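# Spread the towel flat on the table beside the basket

## Task

Lay the towel out flat on the table as a single layer. It must stay at least one finger's width in from the table edge, at least two finger widths away from the basket's rim, and more than a hand's width from the column of each arm. The basket must finish upright with all of its base resting on the table, no more than three finger widths from its starting spot, and turned roughly as it was. Release everything and move the grippers away at the end. Anything that is only in place because the robot is holding it does not count.

## Robot and tools

Robot: two arms, left_arm and right_arm. Each ends in a two-finger gripper. The names do not refer to sides of any picture. All poses use one scene frame with its origin on the tabletop midway between the arms. +x points out across the table, +z points up, and left_arm sits on the +y side. The base of left_arm is at (-0.004, +0.353, 0) m and the base of right_arm is at (+0.031, -0.343, 0) m; both are close to unrotated. In gripper axes, the fingers point along +z and close along y. end_effector_position is the point between the finger pads, about 1 cm short of the fingertips. Reported hand positions can be somewhat wrong at long reach, and arms tend to stop a centimetre or so below the commanded height.

Row format (used by execute_actions and move): 16 numbers. The first 8 are left_arm: x, y, z (metres, scene frame), qw, qx, qy, qz (orientation quaternion, w first), and opening. The next 8 are the same fields for right_arm. Every row must include both arms, even when only one moves. Position and quaternion are absolute targets, not offsets. Opening runs from -1 (closed) to +1 (fully open, 0.094 m). An optional 12 extra numbers, each from 0 to 1, scale joint stiffness: left_arm's six joints come first, then right_arm's, from base to wrist. A scale stays in effect until you send a new one.

execute_actions(actions): a list of up to 15 actions. Each action is a list of up to 15 rows, and each row lasts one control step of 1/30 s. If an action has fewer than 15 rows, its last row repeats until 15 steps have passed. An action is rejected for both arms if any target lies more than 0.6 m from that gripper's current position along one of the gripper's own axes. If any action is malformed, or the first action fails that check against the latest reported state, nothing runs. On every step the controller limits the commanded pose to within 70 mm and 16 degrees of the measured pose. A distant target can therefore take several actions, and you must keep commanding it until it is reached. If full orientation cannot be reached, position wins. To hold an orientation steady, repeat the same quaternion in every row rather than copying the drifting value from a result. Sending an empty list only returns the state and the images.

move(target, speed, blocking): target is one row as described above, with absolute poses. Each gripper follows a straight line toward its pose, and both paths end together after 0.5 to 10 s; if the paths need longer, they are cut off at 10 s. speed is the top path speed in m/s, from 0.002 to 0.5 (default 0.25). Rotation is capped at twice that value in rad/s. The opening is applied at the start of the move. Paths do not avoid obstacles or the other arm, and the real hand can lag, wander, or go faster than the path. Hitting something faster, or aiming further past the contact point, presses harder. With blocking=false the result comes back after 0.5 s while the arm keeps moving. Until a later result shows that the move has ended, other moves and actions are refused, so use wait or stop first. The result includes a "move:" line giving the outcome (done, off_target, moving, held, fault), any limits hit (paced = the pose was clipped, held = a check blocked some steps), and each gripper's remaining distance to its pose.

wait(seconds): 0 to 10. The arms keep their last command. If a move is running, the wait returns early when that move finishes. stop(): brakes a running move; the fingers keep going. zoom_image(camera, region): gives an enlarged crop of a camera's latest image. region is [x0, y0, x1, y1] in pixels, no larger than 504x504. read_manual(section): returns only licence texts. finished_scene(scene): ends the current scene (pass its number) and reports whether the goal was met. It cannot be undone. Replying without a tool call also ends the run.

Results: the state line shows each gripper's position and quaternion. "Hand target" lines show the pose each controller is currently driving toward. grip_measured gives the measured finger opening on the command scale; the final Joint positions value is that opening in metres. Readings can be off by about 1 mm. "pose unreachable" means a clearance check changed or blocked a command for the arm it names. FAULT lines report arm stops. Images come from cam_high and cam_low (504x504, fixed) and from cam_left_wrist and cam_right_wrist (616x616, fisheye). Calibration matrices are provided and are accurate only to a few degrees and millimetres.

Grasping: to hold something, command an opening below grip_measured. About 0.03 below gives a firm grip; smaller differences grip more gently. Very thin material such as cloth gets less grip force. Objects in the hand may occasionally get a brief tug. To keep an arm still, resend its full last reported pose and its desired opening in every call. Between replies the robot keeps its last command.

Avoid: knocking the basket or towel off the table, tipping the basket or shifting it far, letting the arms collide or press on each other, and hard slams or pushes against the table. Holding a load for a long time heats the motors. A MOTOR HOT warning appears at 75 °C, the arm halts at 90 °C, and at 100 °C the arm goes limp and falls. At the end, open both grippers and lift clear so that the towel and basket stay in place by themselves.

Each tool is called after "Call:" by a JSON object that holds its "fn" and its "kwargs", one argument or row to a line.

## Session

Call:
{"fn": "execute_actions", "kwargs": {
  "actions": []
}}

Scene clock: 0.00 s.
left_arm: end_effector_position=(+0.1347, +0.0507, +0.2910) grip_measured=+1.000 end_effector_quat_wxyz=(+0.733, +0.197, +0.632, -0.155) | right_arm: end_effector_position=(+0.4025, -0.5016, +0.1629) grip_measured=+1.000 end_effector_quat_wxyz=(+0.019, +0.699, -0.714, +0.047)
Joint positions: left_arm=[-1.657  1.205  0.486  1.008 -1.123  0.355  0.094] | right_arm=[-0.343  2.044  2.03  -1.487  0.073 -1.926  0.094]
Joint velocities: left_arm=[ 0.007  0.002 -0.002 -0.051 -0.066 -0.066  0.   ] | right_arm=[-0.002 -0.007  0.002  0.007 -0.037 -0.037  0.   ]
Hand target (left_arm): +0.134, +0.050, +0.294; +0.734, +0.196, +0.631, -0.159
Hand target (right_arm): +0.401, -0.499, +0.165; +0.017, +0.699, -0.714, +0.043
Joint stiffness scale: left_arm=[1. 1. 1. 1. 1. 1.] | right_arm=[1. 1. 1. 1. 1. 1.]

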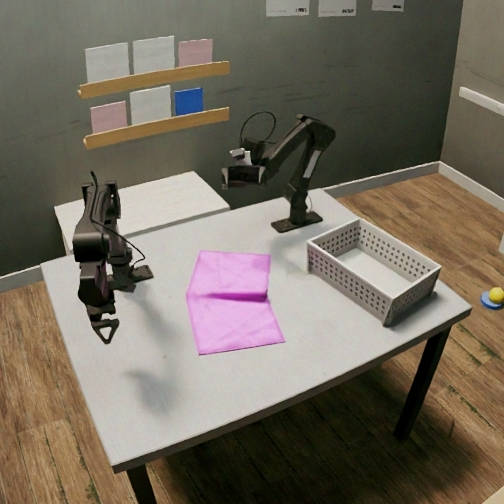

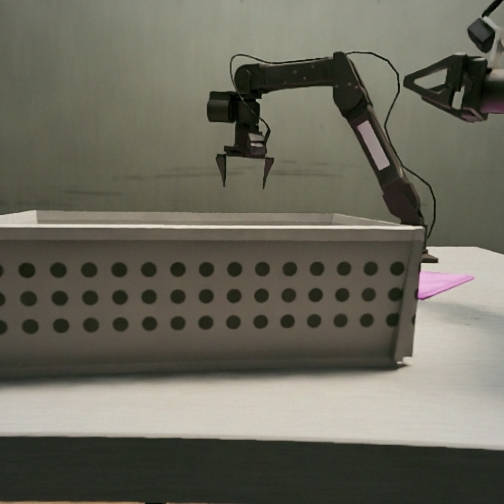

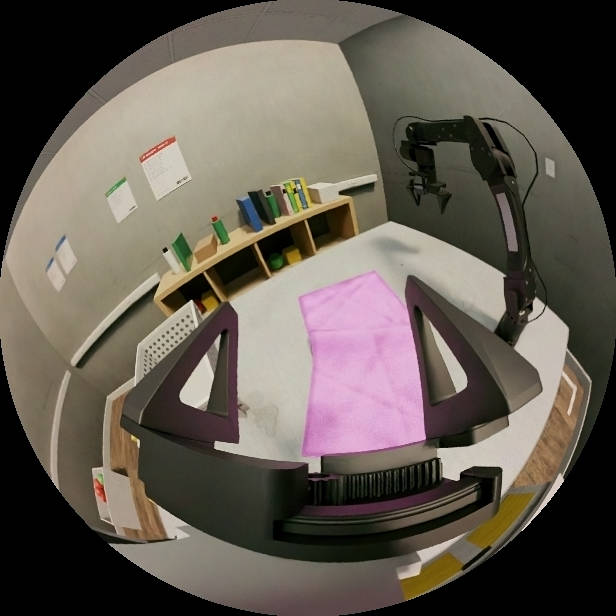

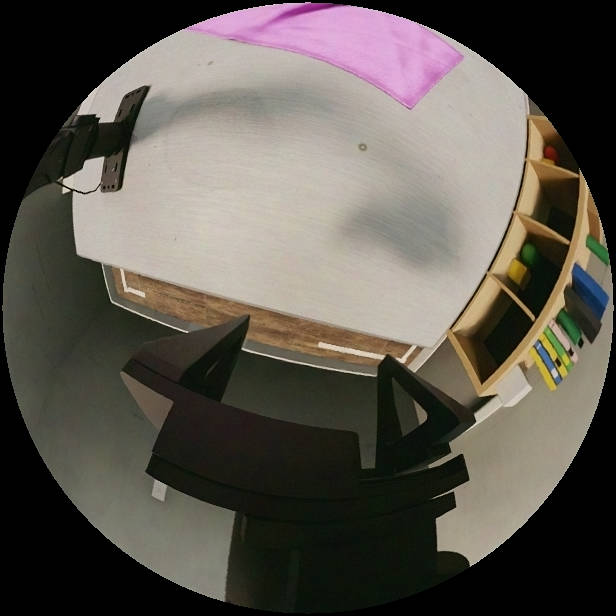

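Call:
{"fn": "zoom_image", "kwargs": {
  "camera": "cam_high",
  "region": [150, 200, 350, 380]
}}

Region (150, 200, 350, 380) of cam_high's 504x504 image, scaled by 2.520, with more detail than that image has; it fills the top 454 rows of this view, and the rest is white.

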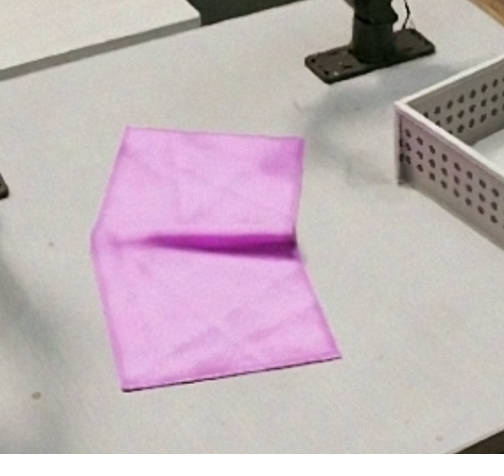

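Call:
{"fn": "move", "kwargs": {
  "target": [0.19,0.10,0.10,0,0.446,0.895,0,-1,0.53,-0.10,0.08,0,0.707,-0.707,0,0.3],
  "speed": 0.3
}}

Scene clock: 60.90 s.
left_arm: end_effector_position=(+0.1851, +0.1090, +0.0964) grip_measured=-0.984 end_effector_quat_wxyz=(-0.006, +0.455, +0.890, -0.007) | right_arm: end_effector_position=(+0.5343, -0.1107, +0.0771) grip_measured=+0.303 end_effector_quat_wxyz=(-0.106, +0.706, -0.698, +0.057)
Joint positions: left_arm=[-0.913  1.725  1.347 -1.198  0.019  0.039  0.001] | right_arm=[ 0.473  2.706  2.823 -1.45   0.034 -1.144  0.061]
Joint velocities: left_arm=[ 0.002 -0.007  0.007  0.037 -0.037  0.022 -0.001] | right_arm=[ 0.007 -0.012 -0.002 -0.037 -0.081 -0.037  0.001]
Hand target (left_arm): +0.187, +0.107, +0.102; -0.006, +0.456, +0.890, -0.013
Hand target (right_arm): +0.538, -0.107, +0.081; -0.120, +0.702, -0.700, +0.053
Off the commanded pose (left_arm): 0.011 m, 2 deg.
Off the commanded pose (right_arm): 0.012 m, 14 deg.
Joint stiffness scale: left_arm=[1. 1. 1. 1. 1. 1.] | right_arm=[1. 1. 1. 1. 1. 1.]
elbow stopped short (right arm): the move would have taken joint 3 (elbow) straighter than the controller allows; a more bent joint 3 avoids this.
move: off_target (left_arm, right_arm)
camera_calibration (this result's frames):
cam_left_wrist: T_world_to_cam=[[-0.917381, -0.398007, 0.00145053, 0.215377], [-0.247853, 0.574131, 0.780347, -0.0939141], [-0.311416, 0.715517, -0.625345, 0.138424], [0, 0, 0, 1]] pos_world=[0.217414, 0.0405959, 0.159536]
cam_right_wrist: T_world_to_cam=[[0.930188, 0.312414, 0.192738, -0.46729], [0.178853, -0.84423, 0.505259, -0.20163], [0.320565, -0.435514, -0.841169, -0.0396574], [0, 0, 0, 1]] pos_world=[0.483443, -0.0415057, 0.158581]

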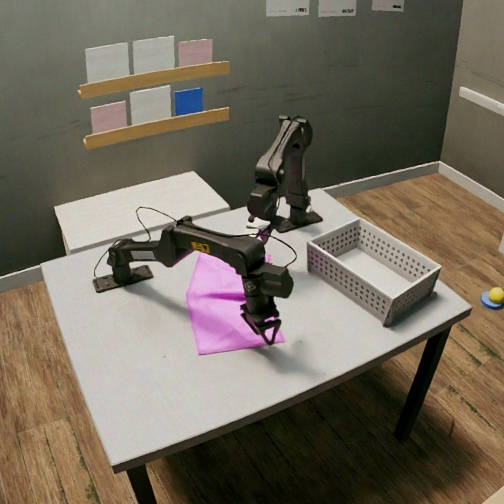

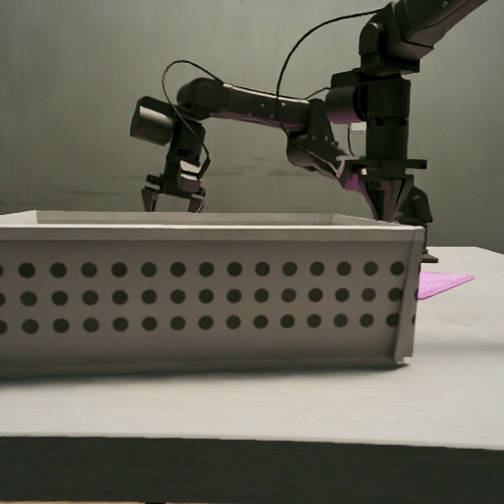

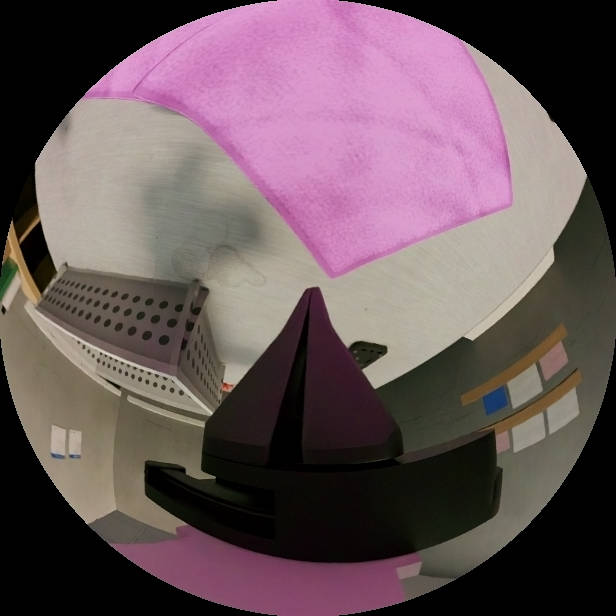

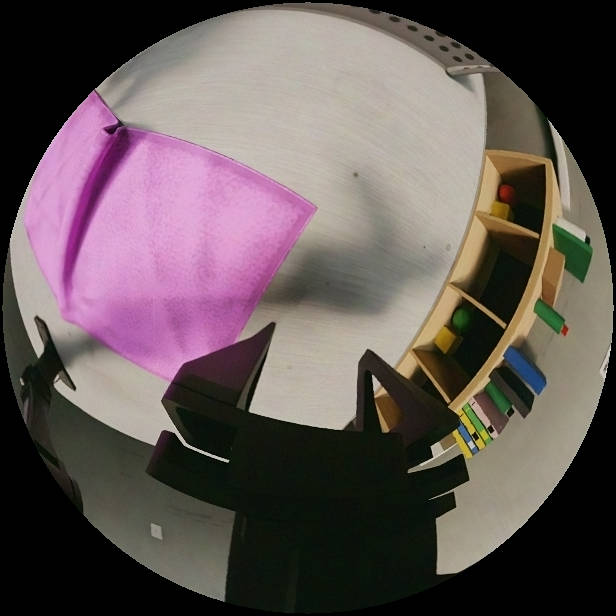

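Call:
{"fn": "move", "kwargs": {
  "target": [0.131,0.134,0.05,0,0.875,0.485,0,0.3,0.49,-0.09,0.04,0,0.707,-0.707,0,-1],
  "speed": 0.15
}}

Scene clock: 103.93 s.
left_arm: end_effector_position=(+0.1325, +0.1338, +0.0498) grip_measured=+0.298 end_effector_quat_wxyz=(-0.008, +0.871, +0.492, +0.000) | right_arm: end_effector_position=(+0.4938, -0.0963, +0.0384) grip_measured=-0.996 end_effector_quat_wxyz=(-0.030, +0.707, -0.707, +0.017)
Joint positions: left_arm=[-1.028  1.589  1.007 -1.005 -0.001  1.093  0.061] | right_arm=[ 0.524  2.772  2.823 -1.555  0.015 -1.078  0.   ]
Joint velocities: left_arm=[-0.002 -0.002 -0.002 -0.037  0.066 -0.037 -0.001] | right_arm=[ 0.012 -0.012 -0.027 -0.022  0.022 -0.037 -0.001]
Hand target (left_arm): +0.131, +0.134, +0.051; -0.000, +0.875, +0.485, +0.002
Hand target (right_arm): +0.490, -0.090, +0.041; -0.032, +0.708, -0.706, +0.009
Off the commanded pose (left_arm): 0.002 m, 1 deg.
Off the commanded pose (right_arm): 0.008 m, 4 deg.
Joint stiffness scale: left_arm=[1. 1. 1. 1. 1. 1.] | right_arm=[1. 1. 1. 1. 1. 1.]
elbow stopped short (right arm): the move would have taken joint 3 (elbow) straighter than the controller allows; a more bent joint 3 avoids this.
move: off_target (right_arm)
camera_calibration (this result's frames):
cam_left_wrist: T_world_to_cam=[[-0.725369, 0.688352, -0.00323167, 0.00655685], [0.426375, 0.45298, 0.782952, -0.158072], [0.540411, 0.566552, -0.622074, -0.0180224], [0, 0, 0, 1]] pos_world=[0.0818936, 0.0773007, 0.112573]
cam_right_wrist: T_world_to_cam=[[0.951313, 0.307465, 0.0216408, -0.431001], [0.253546, -0.82054, 0.512278, -0.197573], [0.175265, -0.48185, -0.858547, 0.0150026], [0, 0, 0, 1]] pos_world=[0.457482, -0.0223695, 0.12342]

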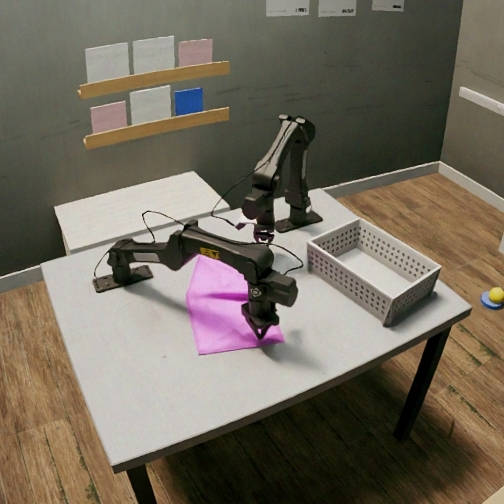

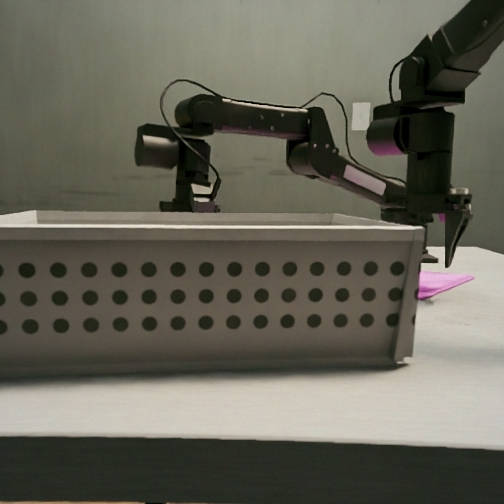

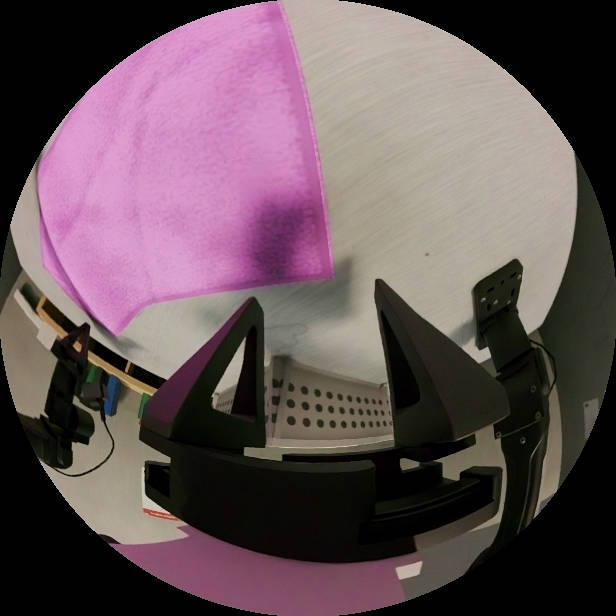

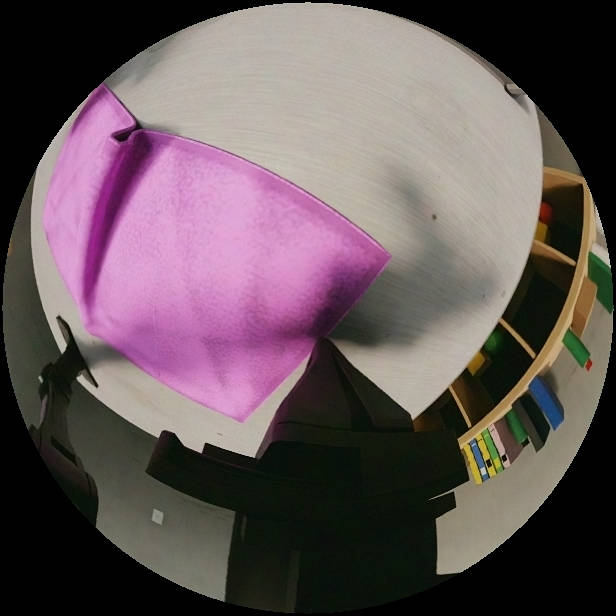

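Call:
{"fn": "move", "kwargs": {
  "target": [0.131,0.134,0.008,0,0.875,0.485,0,0.3,0.485,-0.08,0.006,0,0.707,-0.707,0,-1],
  "speed": 0.05
}}

Call:
{"fn": "move", "kwargs": {
  "target": [0.131,0.134,0.008,0,0.875,0.485,0,-1,0.485,-0.08,0.006,0,0.707,-0.707,0,-1],
  "speed": 0.05
}}

Call:
{"fn": "move", "kwargs": {
  "target": [0.12,0.14,0.035,0,0.875,0.485,0,-1,0.485,-0.08,0.006,0,0.707,-0.707,0,-1],
  "speed": 0.04
}}

Scene clock: 120.40 s.
left_arm: end_effector_position=(+0.1334, +0.1324, +0.0134) grip_measured=+0.298 end_effector_quat_wxyz=(+0.005, +0.872, +0.490, +0.001) | right_arm: end_effector_position=(+0.4905, -0.0934, +0.0208) grip_measured=-0.996 end_effector_quat_wxyz=(-0.015, +0.703, -0.711, +0.017)
Joint positions: left_arm=[-1.028  1.631  0.893 -0.823 -0.001  1.098  0.061] | right_arm=[ 0.535  2.811  2.831 -1.553  0.024 -1.055  0.   ]
Joint velocities: left_arm=[ 0.002 -0.007 -0.007  0.022 -0.037 -0.037  0.   ] | right_arm=[-0.002  0.022 -0.007  0.066  0.051 -0.007 -0.001]
Hand target (left_arm): +0.131, +0.135, +0.008; -0.000, +0.875, +0.485, +0.000
Hand target (right_arm): +0.485, -0.080, +0.006; -0.012, +0.707, -0.707, +0.003
Off the commanded pose (left_arm): 0.006 m, 1 deg.
Off the commanded pose (right_arm): 0.021 m, 3 deg.
Joint stiffness scale: left_arm=[1. 1. 1. 1. 1. 1.] | right_arm=[1. 1. 1. 1. 1. 1.]
elbow stopped short (right arm): the move would have taken joint 3 (elbow) straighter than the controller allows; a more bent joint 3 avoids this.
move: off_target (right_arm)
camera_calibration (this result's frames):
cam_left_wrist: T_world_to_cam=[[-0.721728, 0.691583, -0.0286642, 0.00742184], [0.417926, 0.468406, 0.778417, -0.130196], [0.551766, 0.549826, -0.627093, -0.0395511], [0, 0, 0, 1]] pos_world=[0.0815918, 0.077598, 0.0767572]
cam_right_wrist: T_world_to_cam=[[0.955305, 0.295577, -0.0052188, -0.430788], [0.254401, -0.812976, 0.523785, -0.185289], [0.150576, -0.501701, -0.851835, 0.012006], [0, 0, 0, 1]] pos_world=[0.456863, -0.0172807, 0.10503]

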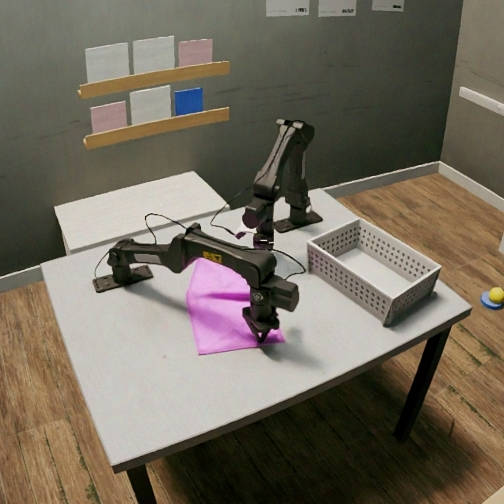

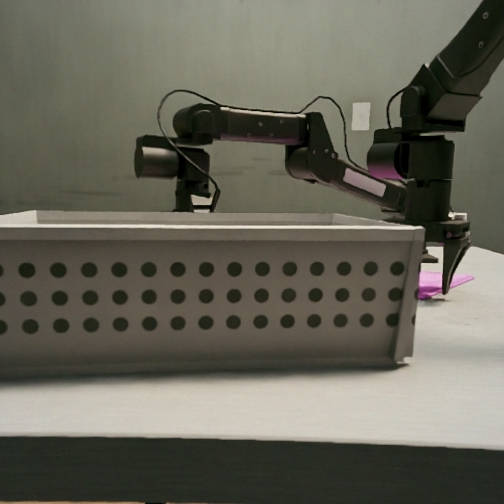

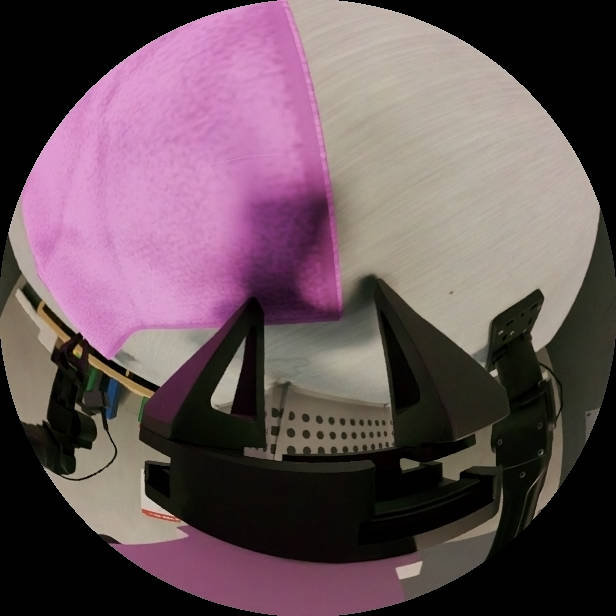

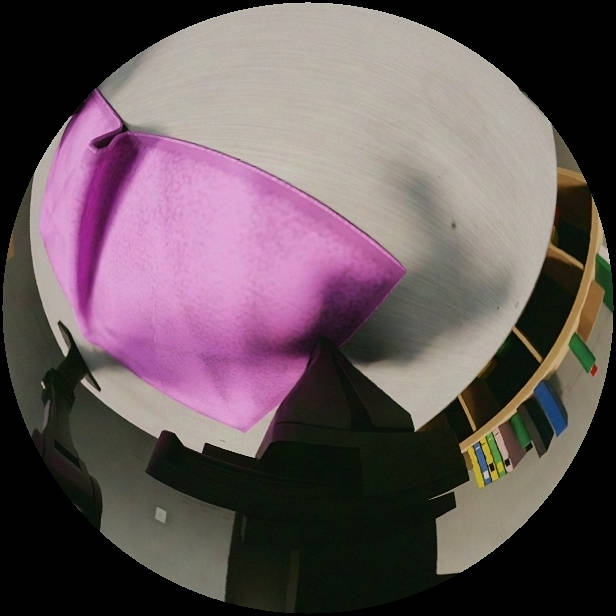

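Scene clock: 121.10 s.
left_arm: end_effector_position=(+0.1335, +0.1322, +0.0134) grip_measured=-0.984 end_effector_quat_wxyz=(+0.006, +0.872, +0.489, +0.001) | right_arm: end_effector_position=(+0.4905, -0.0935, +0.0208) grip_measured=-0.996 end_effector_quat_wxyz=(-0.014, +0.703, -0.711, +0.018)
Joint positions: left_arm=[-1.028  1.631  0.893 -0.821 -0.001  1.098  0.001] | right_arm=[ 0.536  2.811  2.831 -1.553  0.027 -1.054  0.   ]
Joint velocities: left_arm=[ 0.002 -0.012  0.002  0.007  0.007 -0.022 -0.   ] | right_arm=[ 0.002 -0.002  0.012 -0.022 -0.007 -0.007 -0.001]
Hand target (left_arm): +0.131, +0.134, +0.008; +0.000, +0.875, +0.485, -0.000
Hand target (right_arm): +0.484, -0.081, +0.006; -0.011, +0.707, -0.707, +0.003
Off the commanded pose (left_arm): 0.006 m, 1 deg.
Off the commanded pose (right_arm): 0.021 m, 3 deg.
Joint stiffness scale: left_arm=[1. 1. 1. 1. 1. 1.] | right_arm=[1. 1. 1. 1. 1. 1.]
elbow stopped short (right arm): the move would have taken joint 3 (elbow) straighter than the controller allows; a more bent joint 3 avoids this.
move: off_target (right_arm)
camera_calibration (this result's frames):
cam_left_wrist: T_world_to_cam=[[-0.721447, 0.69183, -0.0297715, 0.00764165], [0.417637, 0.469004, 0.778213, -0.130184], [0.552353, 0.549005, -0.627295, -0.0394651], [0, 0, 0, 1]] pos_world=[0.0816815, 0.0774369, 0.0767824]
cam_right_wrist: T_world_to_cam=[[0.95534, 0.295471, -0.00466273, -0.430845], [0.253642, -0.811793, 0.525983, -0.184922], [0.151628, -0.503675, -0.850482, 0.0112486], [0, 0, 0, 1]] pos_world=[0.456801, -0.0171502, 0.104823]

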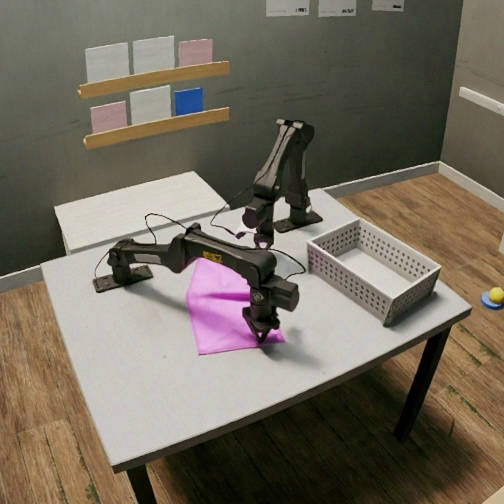

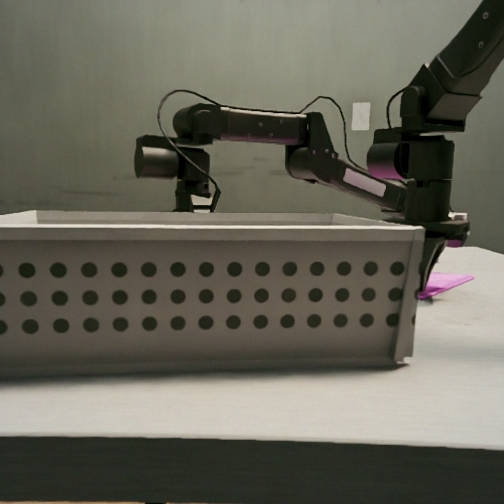

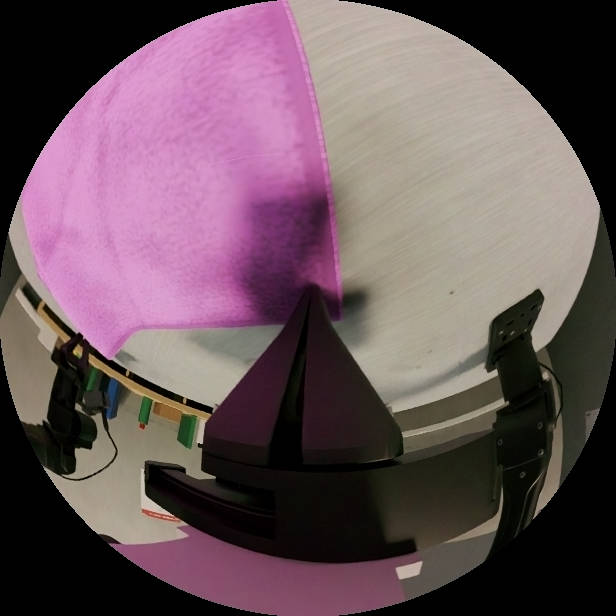

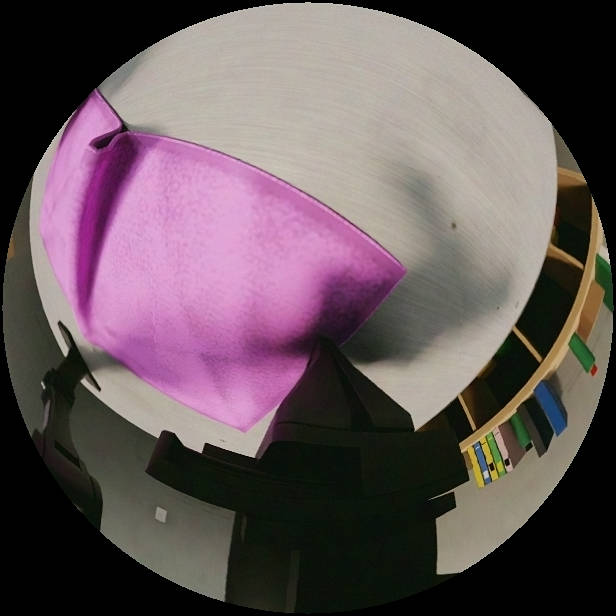

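Scene clock: 122.17 s.
left_arm: end_effector_position=(+0.1210, +0.1420, +0.0274) grip_measured=-0.984 end_effector_quat_wxyz=(-0.006, +0.875, +0.485, +0.000) | right_arm: end_effector_position=(+0.4905, -0.0934, +0.0208) grip_measured=-0.996 end_effector_quat_wxyz=(-0.014, +0.703, -0.711, +0.019)
Joint positions: left_arm=[-1.05   1.571  0.893 -0.905 -0.001  1.086  0.001] | right_arm=[ 0.537  2.811  2.831 -1.553  0.029 -1.054  0.   ]
Joint velocities: left_arm=[ 0.007 -0.002  0.017  0.007 -0.037 -0.022 -0.   ] | right_arm=[ 0.002 -0.002 -0.002 -0.022 -0.066  0.037 -0.001]
Hand target (left_arm): +0.120, +0.140, +0.035; +0.000, +0.875, +0.485, +0.000
Hand target (right_arm): +0.484, -0.081, +0.006; -0.012, +0.707, -0.707, +0.003
Off the commanded pose (left_arm): 0.008 m, 1 deg.
Off the commanded pose (right_arm): 0.021 m, 3 deg.
Joint stiffness scale: left_arm=[1. 1. 1. 1. 1. 1.] | right_arm=[1. 1. 1. 1. 1. 1.]
elbow stopped short (right arm): the move would have taken joint 3 (elbow) straighter than the controller allows; a more bent joint 3 avoids this.
move: off_target (right_arm)
camera_calibration (this result's frames):
cam_left_wrist: T_world_to_cam=[[-0.714237, 0.699869, -0.0069419, -0.0104016], [0.432005, 0.448634, 0.782368, -0.139395], [0.550669, 0.555797, -0.622778, -0.0300804], [0, 0, 0, 1]] pos_world=[0.0693545, 0.0865357, 0.0902525]
cam_right_wrist: T_world_to_cam=[[0.955252, 0.295761, -0.00426631, -0.430773], [0.253406, -0.810845, 0.527556, -0.184706], [0.152571, -0.50503, -0.84951, 0.0106776], [0, 0, 0, 1]] pos_world=[0.456674, -0.0169694, 0.104676]

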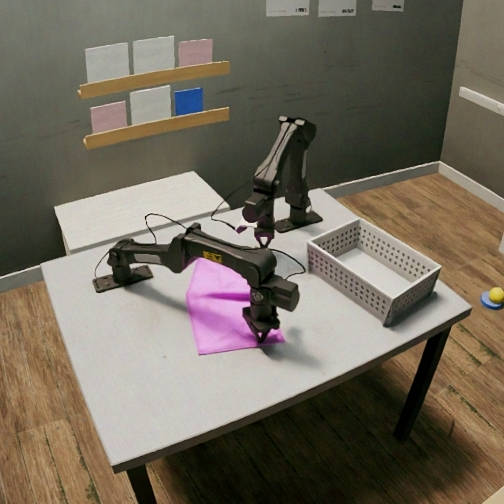

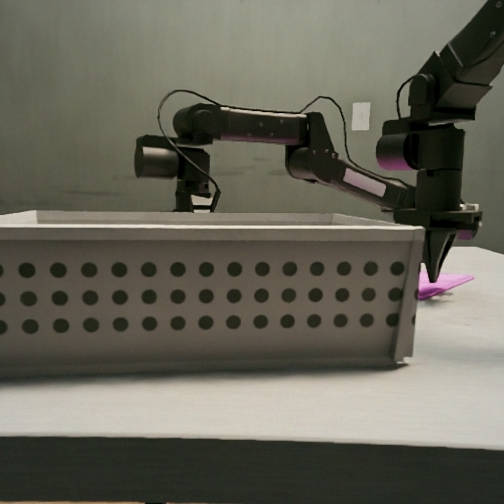

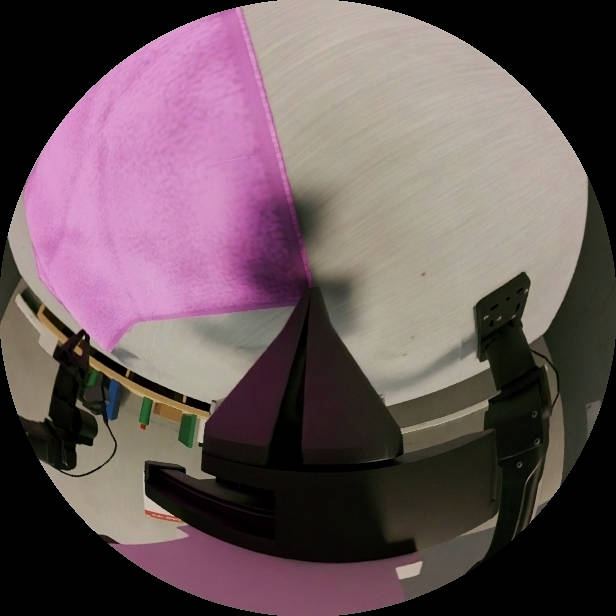

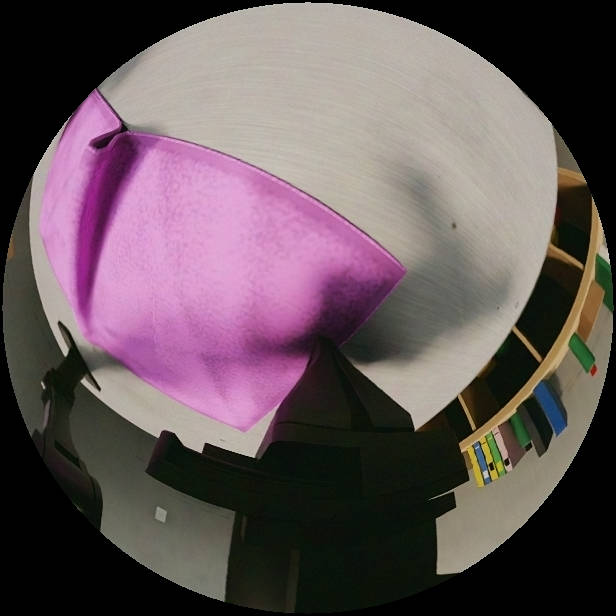

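Call:
{"fn": "move", "kwargs": {
  "target": [0.135,0.122,0.03,0,0.875,0.485,0,0.3,0.41,-0.08,0.03,0,0.707,-0.707,0,-1],
  "speed": 0.08
}}

Call:
{"fn": "move", "kwargs": {
  "target": [0.135,0.122,-0.002,0,0.875,0.485,0,0.3,0.41,-0.08,-0.002,0,0.707,-0.707,0,-1],
  "speed": 0.04
}}

Call:
{"fn": "move", "kwargs": {
  "target": [0.135,0.122,-0.002,0,0.875,0.485,0,-1,0.41,-0.08,-0.002,0,0.707,-0.707,0,-1],
  "speed": 0.04
}}

Call:
{"fn": "move", "kwargs": {
  "target": [0.12,0.13,0.03,0,0.875,0.485,0,-1,0.41,-0.08,-0.002,0,0.707,-0.707,0,-1],
  "speed": 0.04
}}

Scene clock: 136.20 s.
left_arm: end_effector_position=(+0.1292, +0.1280, +0.0265) grip_measured=+0.298 end_effector_quat_wxyz=(-0.008, +0.875, +0.484, +0.000) | right_arm: end_effector_position=(+0.4120, -0.0837, +0.0253) grip_measured=-0.996 end_effector_quat_wxyz=(+0.007, +0.708, -0.706, +0.007)
Joint positions: left_arm=[-1.05   1.636  0.957 -0.907 -0.001  1.088  0.061] | right_arm=[ 0.633  2.389  2.049 -1.242  0.016 -0.972  0.   ]
Joint velocities: left_arm=[-0.002  0.002 -0.007  0.081 -0.037 -0.022 -0.001] | right_arm=[-0.012 -0.012 -0.017  0.037 -0.037  0.022  0.   ]
Hand target (left_arm): +0.135, +0.122, +0.030; -0.000, +0.875, +0.485, +0.000
Hand target (right_arm): +0.409, -0.080, +0.029; -0.000, +0.707, -0.707, +0.001
Off the commanded pose (left_arm): 0.009 m, 1 deg.
Off the commanded pose (right_arm): 0.006 m, 1 deg.
Joint stiffness scale: left_arm=[1. 1. 1. 1. 1. 1.] | right_arm=[1. 1. 1. 1. 1. 1.]
move: done
camera_calibration (this result's frames):
cam_left_wrist: T_world_to_cam=[[-0.712911, 0.701246, -0.00362201, 0.00477076], [0.434228, 0.445495, 0.78293, -0.135839], [0.55064, 0.556587, -0.622099, -0.0274667], [0, 0, 0, 1]] pos_world=[0.0775106, 0.0724578, 0.089283]
cam_right_wrist: T_world_to_cam=[[0.949692, 0.308636, -0.0531914, -0.354113], [0.289506, -0.800345, 0.525009, -0.173232], [0.119465, -0.513996, -0.849433, 0.0442712], [0, 0, 0, 1]] pos_world=[0.381161, -0.00659827, 0.109718]

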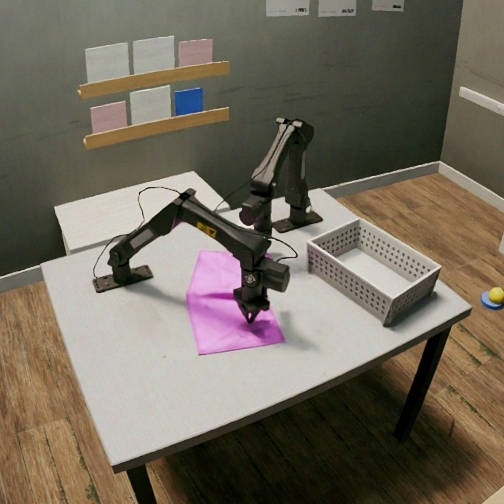

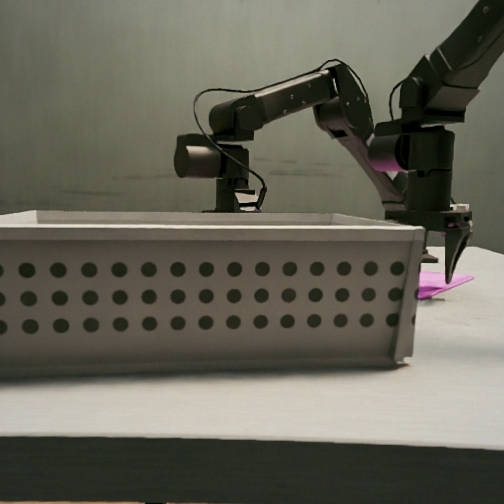

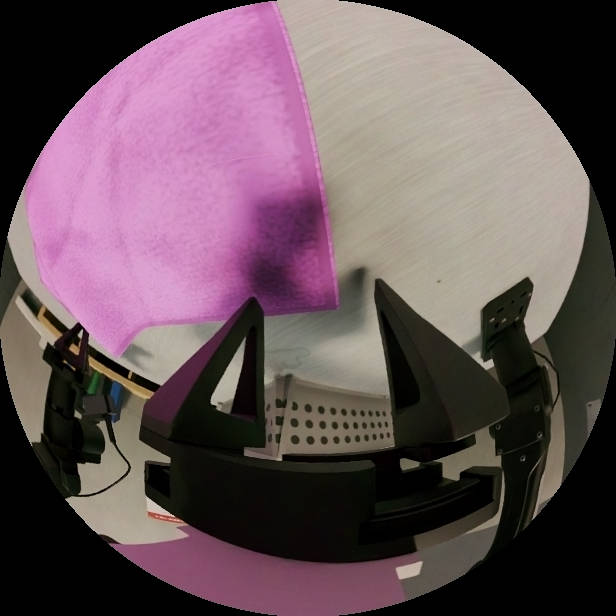

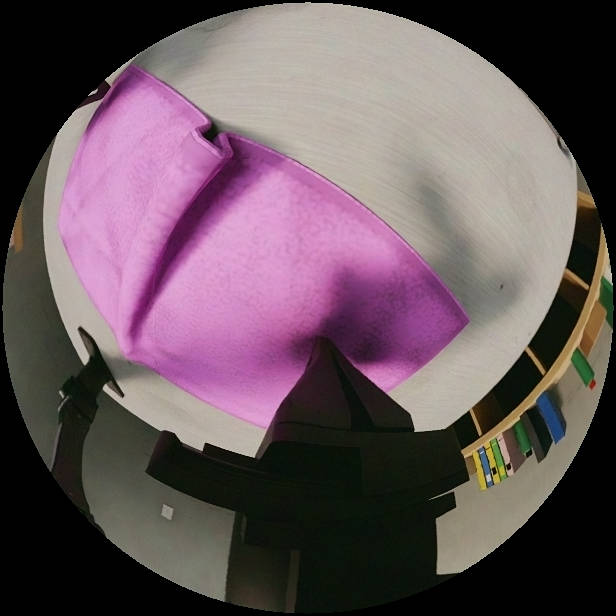

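Scene clock: 137.17 s.
left_arm: end_effector_position=(+0.1328, +0.1220, +0.0090) grip_measured=+0.298 end_effector_quat_wxyz=(-0.001, +0.875, +0.484, +0.001) | right_arm: end_effector_position=(+0.4134, -0.0829, +0.0180) grip_measured=-0.996 end_effector_quat_wxyz=(-0.004, +0.708, -0.706, +0.009)
Joint positions: left_arm=[-1.05   1.682  0.93  -0.821 -0.001  1.088  0.061] | right_arm=[ 0.633  2.373  1.991 -1.177  0.017 -0.971  0.   ]
Joint velocities: left_arm=[-0.007  0.012  0.012  0.022  0.037 -0.022 -0.001] | right_arm=[ 0.012 -0.002 -0.007 -0.051  0.037  0.022 -0.001]
Hand target (left_arm): +0.135, +0.123, -0.002; -0.000, +0.875, +0.485, +0.000
Hand target (right_arm): +0.410, -0.081, -0.001; +0.001, +0.707, -0.707, +0.000
Off the commanded pose (left_arm): 0.011 m, 0 deg.
Off the commanded pose (right_arm): 0.021 m, 1 deg.
Joint stiffness scale: left_arm=[1. 1. 1. 1. 1. 1.] | right_arm=[1. 1. 1. 1. 1. 1.]
move: off_target (left_arm, right_arm)
camera_calibration (this result's frames):
cam_left_wrist: T_world_to_cam=[[-0.712837, 0.701133, -0.0166034, 0.0116472], [0.428716, 0.454364, 0.780869, -0.121383], [0.555037, 0.549514, -0.624474, -0.0366324], [0, 0, 0, 1]] pos_world=[0.0806739, 0.0671161, 0.0721019]
cam_right_wrist: T_world_to_cam=[[0.950632, 0.3088, -0.0306771, -0.356786], [0.278945, -0.807016, 0.520494, -0.165302], [0.135972, -0.503356, -0.853314, 0.0324489], [0, 0, 0, 1]] pos_world=[0.38087, -0.00689258, 0.102783]

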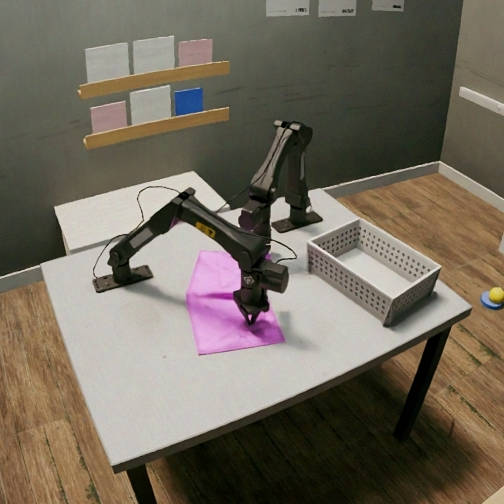

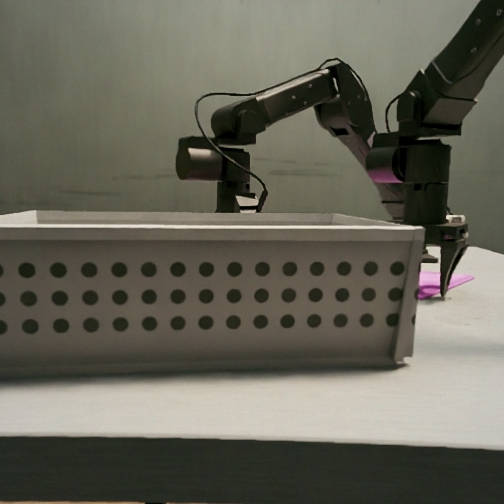

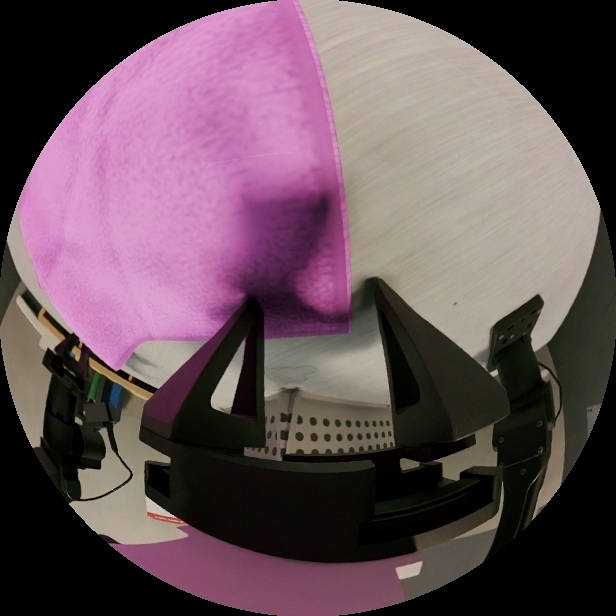

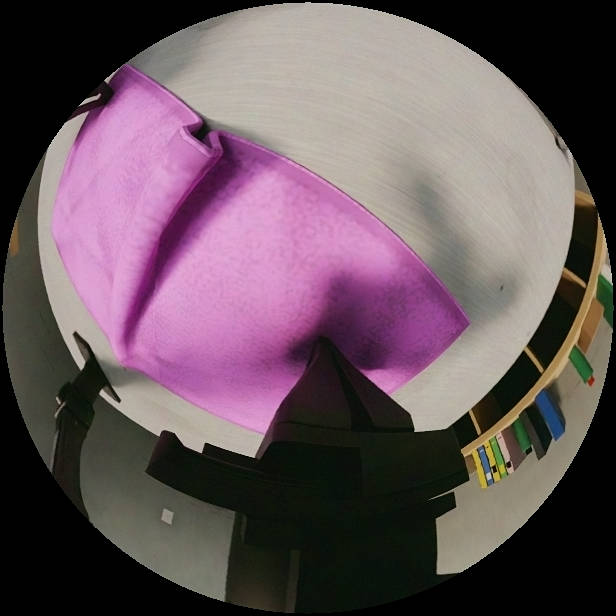

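Scene clock: 137.90 s.
left_arm: end_effector_position=(+0.1375, +0.1171, +0.0091) grip_measured=-0.914 end_effector_quat_wxyz=(+0.012, +0.875, +0.484, +0.005) | right_arm: end_effector_position=(+0.4134, -0.0829, +0.0183) grip_measured=-0.996 end_effector_quat_wxyz=(-0.005, +0.708, -0.706, +0.009)
Joint positions: left_arm=[-1.05   1.682  0.93  -0.794 -0.01   1.088  0.004] | right_arm=[ 0.633  2.37   1.987 -1.173  0.017 -0.971  0.   ]
Joint velocities: left_arm=[-0.002 -0.002 -0.022  0.051  0.022  0.066  0.   ] | right_arm=[ 0.002  0.012 -0.007 -0.022 -0.022 -0.051  0.   ]
Hand target (left_arm): +0.135, +0.122, -0.001; -0.000, +0.875, +0.485, -0.000
Hand target (right_arm): +0.409, -0.080, -0.001; +0.001, +0.707, -0.707, -0.000
Off the commanded pose (left_arm): 0.012 m, 2 deg.
Off the commanded pose (right_arm): 0.021 m, 1 deg.
Joint stiffness scale: left_arm=[1. 1. 1. 1. 1. 1.] | right_arm=[1. 1. 1. 1. 1. 1.]
move: off_target (left_arm, right_arm)
camera_calibration (this result's frames):
cam_left_wrist: T_world_to_cam=[[-0.712256, 0.700491, -0.04476, 0.0187332], [0.411986, 0.468831, 0.781322, -0.120648], [0.568294, 0.538061, -0.622521, -0.0370192], [0, 0, 0, 1]] pos_world=[0.084086, 0.0633598, 0.0720585]
cam_right_wrist: T_world_to_cam=[[0.950806, 0.308476, -0.028479, -0.356953], [0.277654, -0.807801, 0.519967, -0.164934], [0.137392, -0.502295, -0.853711, 0.0321572], [0, 0, 0, 1]] pos_world=[0.38077, -0.00696963, 0.103047]

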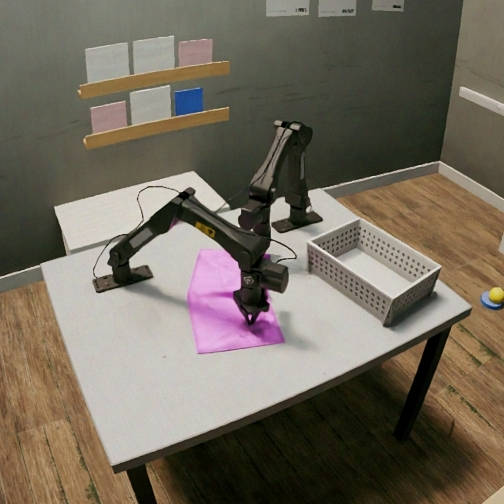

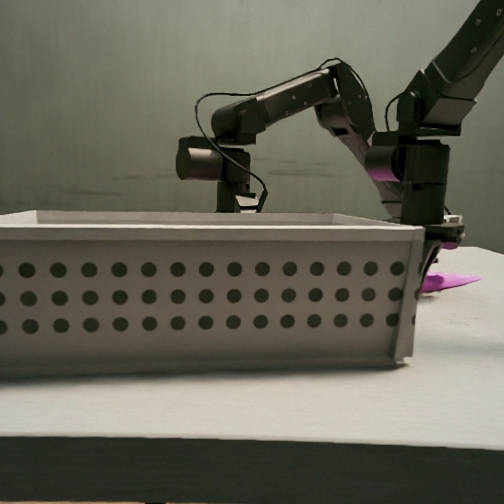

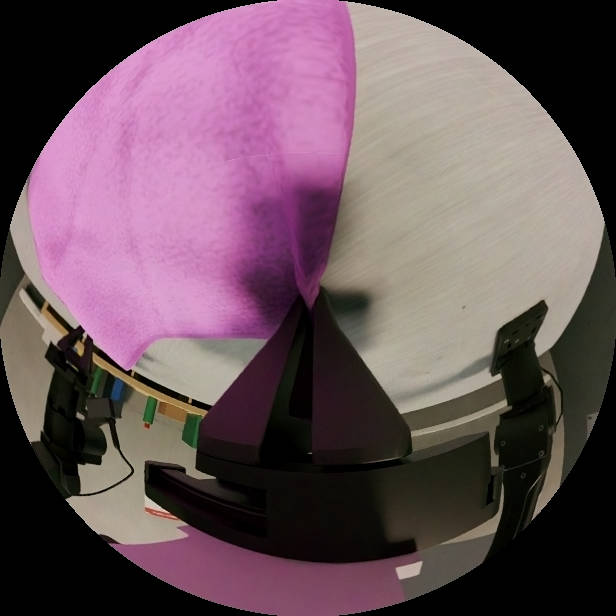

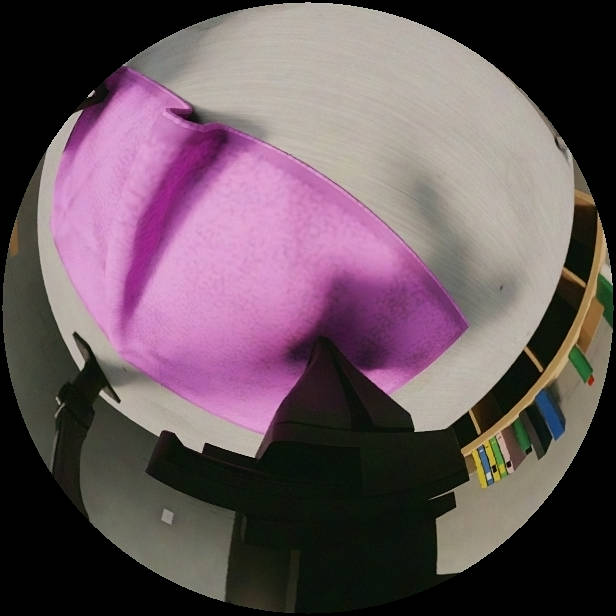

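Scene clock: 139.07 s.
left_arm: end_effector_position=(+0.1262, +0.1267, +0.0260) grip_measured=-0.914 end_effector_quat_wxyz=(+0.005, +0.875, +0.485, +0.006) | right_arm: end_effector_position=(+0.4136, -0.0828, +0.0184) grip_measured=-0.996 end_effector_quat_wxyz=(-0.007, +0.708, -0.706, +0.010)
Joint positions: left_arm=[-1.07   1.613  0.93  -0.879 -0.011  1.067  0.004] | right_arm=[ 0.633  2.368  1.984 -1.17   0.017 -0.971  0.   ]
Joint velocities: left_arm=[-0.002  0.017  0.007 -0.037  0.007  0.022  0.   ] | right_arm=[-0.032  0.007 -0.007 -0.022 -0.066  0.051  0.   ]
Hand target (left_arm): +0.120, +0.129, +0.030; +0.000, +0.875, +0.485, +0.000
Hand target (right_arm): +0.409, -0.080, -0.001; +0.001, +0.707, -0.707, -0.000
Off the commanded pose (left_arm): 0.008 m, 1 deg.
Off the commanded pose (right_arm): 0.021 m, 1 deg.
Joint stiffness scale: left_arm=[1. 1. 1. 1. 1. 1.] | right_arm=[1. 1. 1. 1. 1. 1.]
move: off_target (right_arm)
camera_calibration (this result's frames):
cam_left_wrist: T_world_to_cam=[[-0.713598, 0.699895, -0.0304185, 0.00455141], [0.416829, 0.459087, 0.784534, -0.133151], [0.563055, 0.547162, -0.61934, -0.0258137], [0, 0, 0, 1]] pos_world=[0.0732837, 0.0720668, 0.0886126]
cam_right_wrist: T_world_to_cam=[[0.950866, 0.308517, -0.0259198, -0.357279], [0.276511, -0.808587, 0.519355, -0.164497], [0.139271, -0.501004, -0.854166, 0.0316138], [0, 0, 0, 1]] pos_world=[0.380807, -0.00694436, 0.103175]

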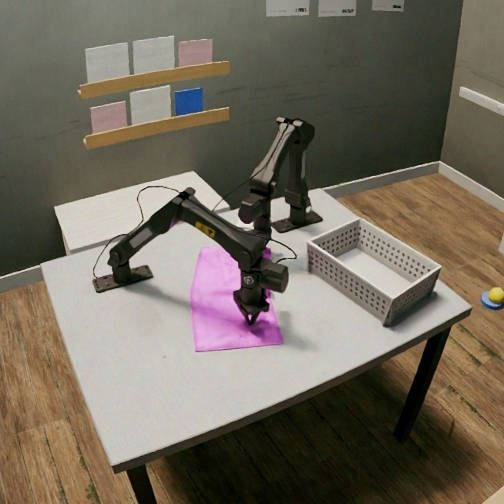

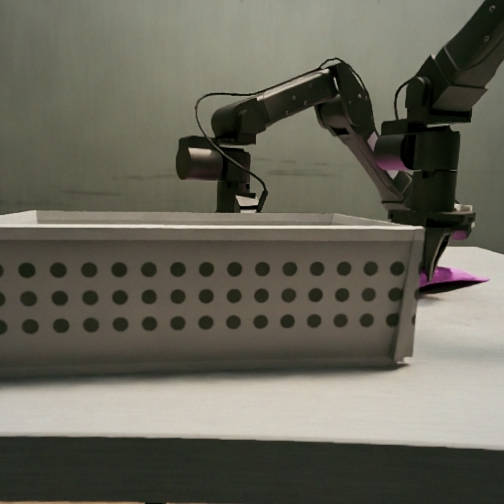

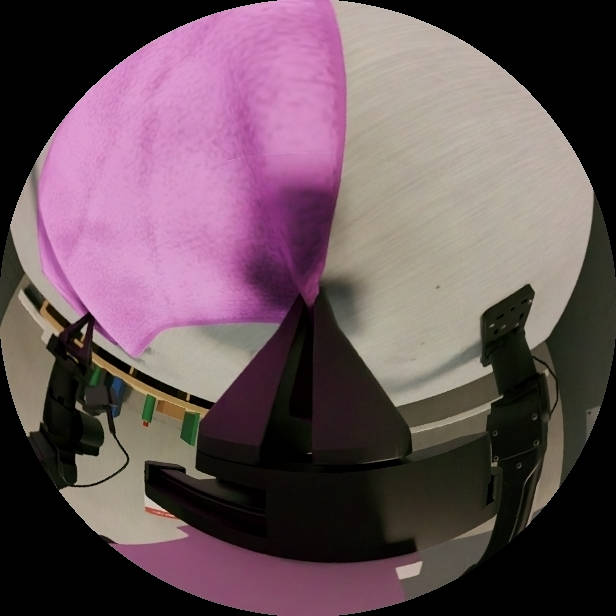

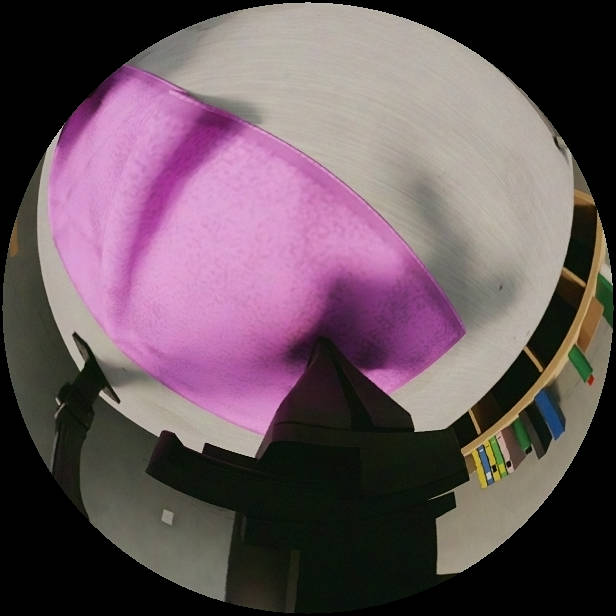

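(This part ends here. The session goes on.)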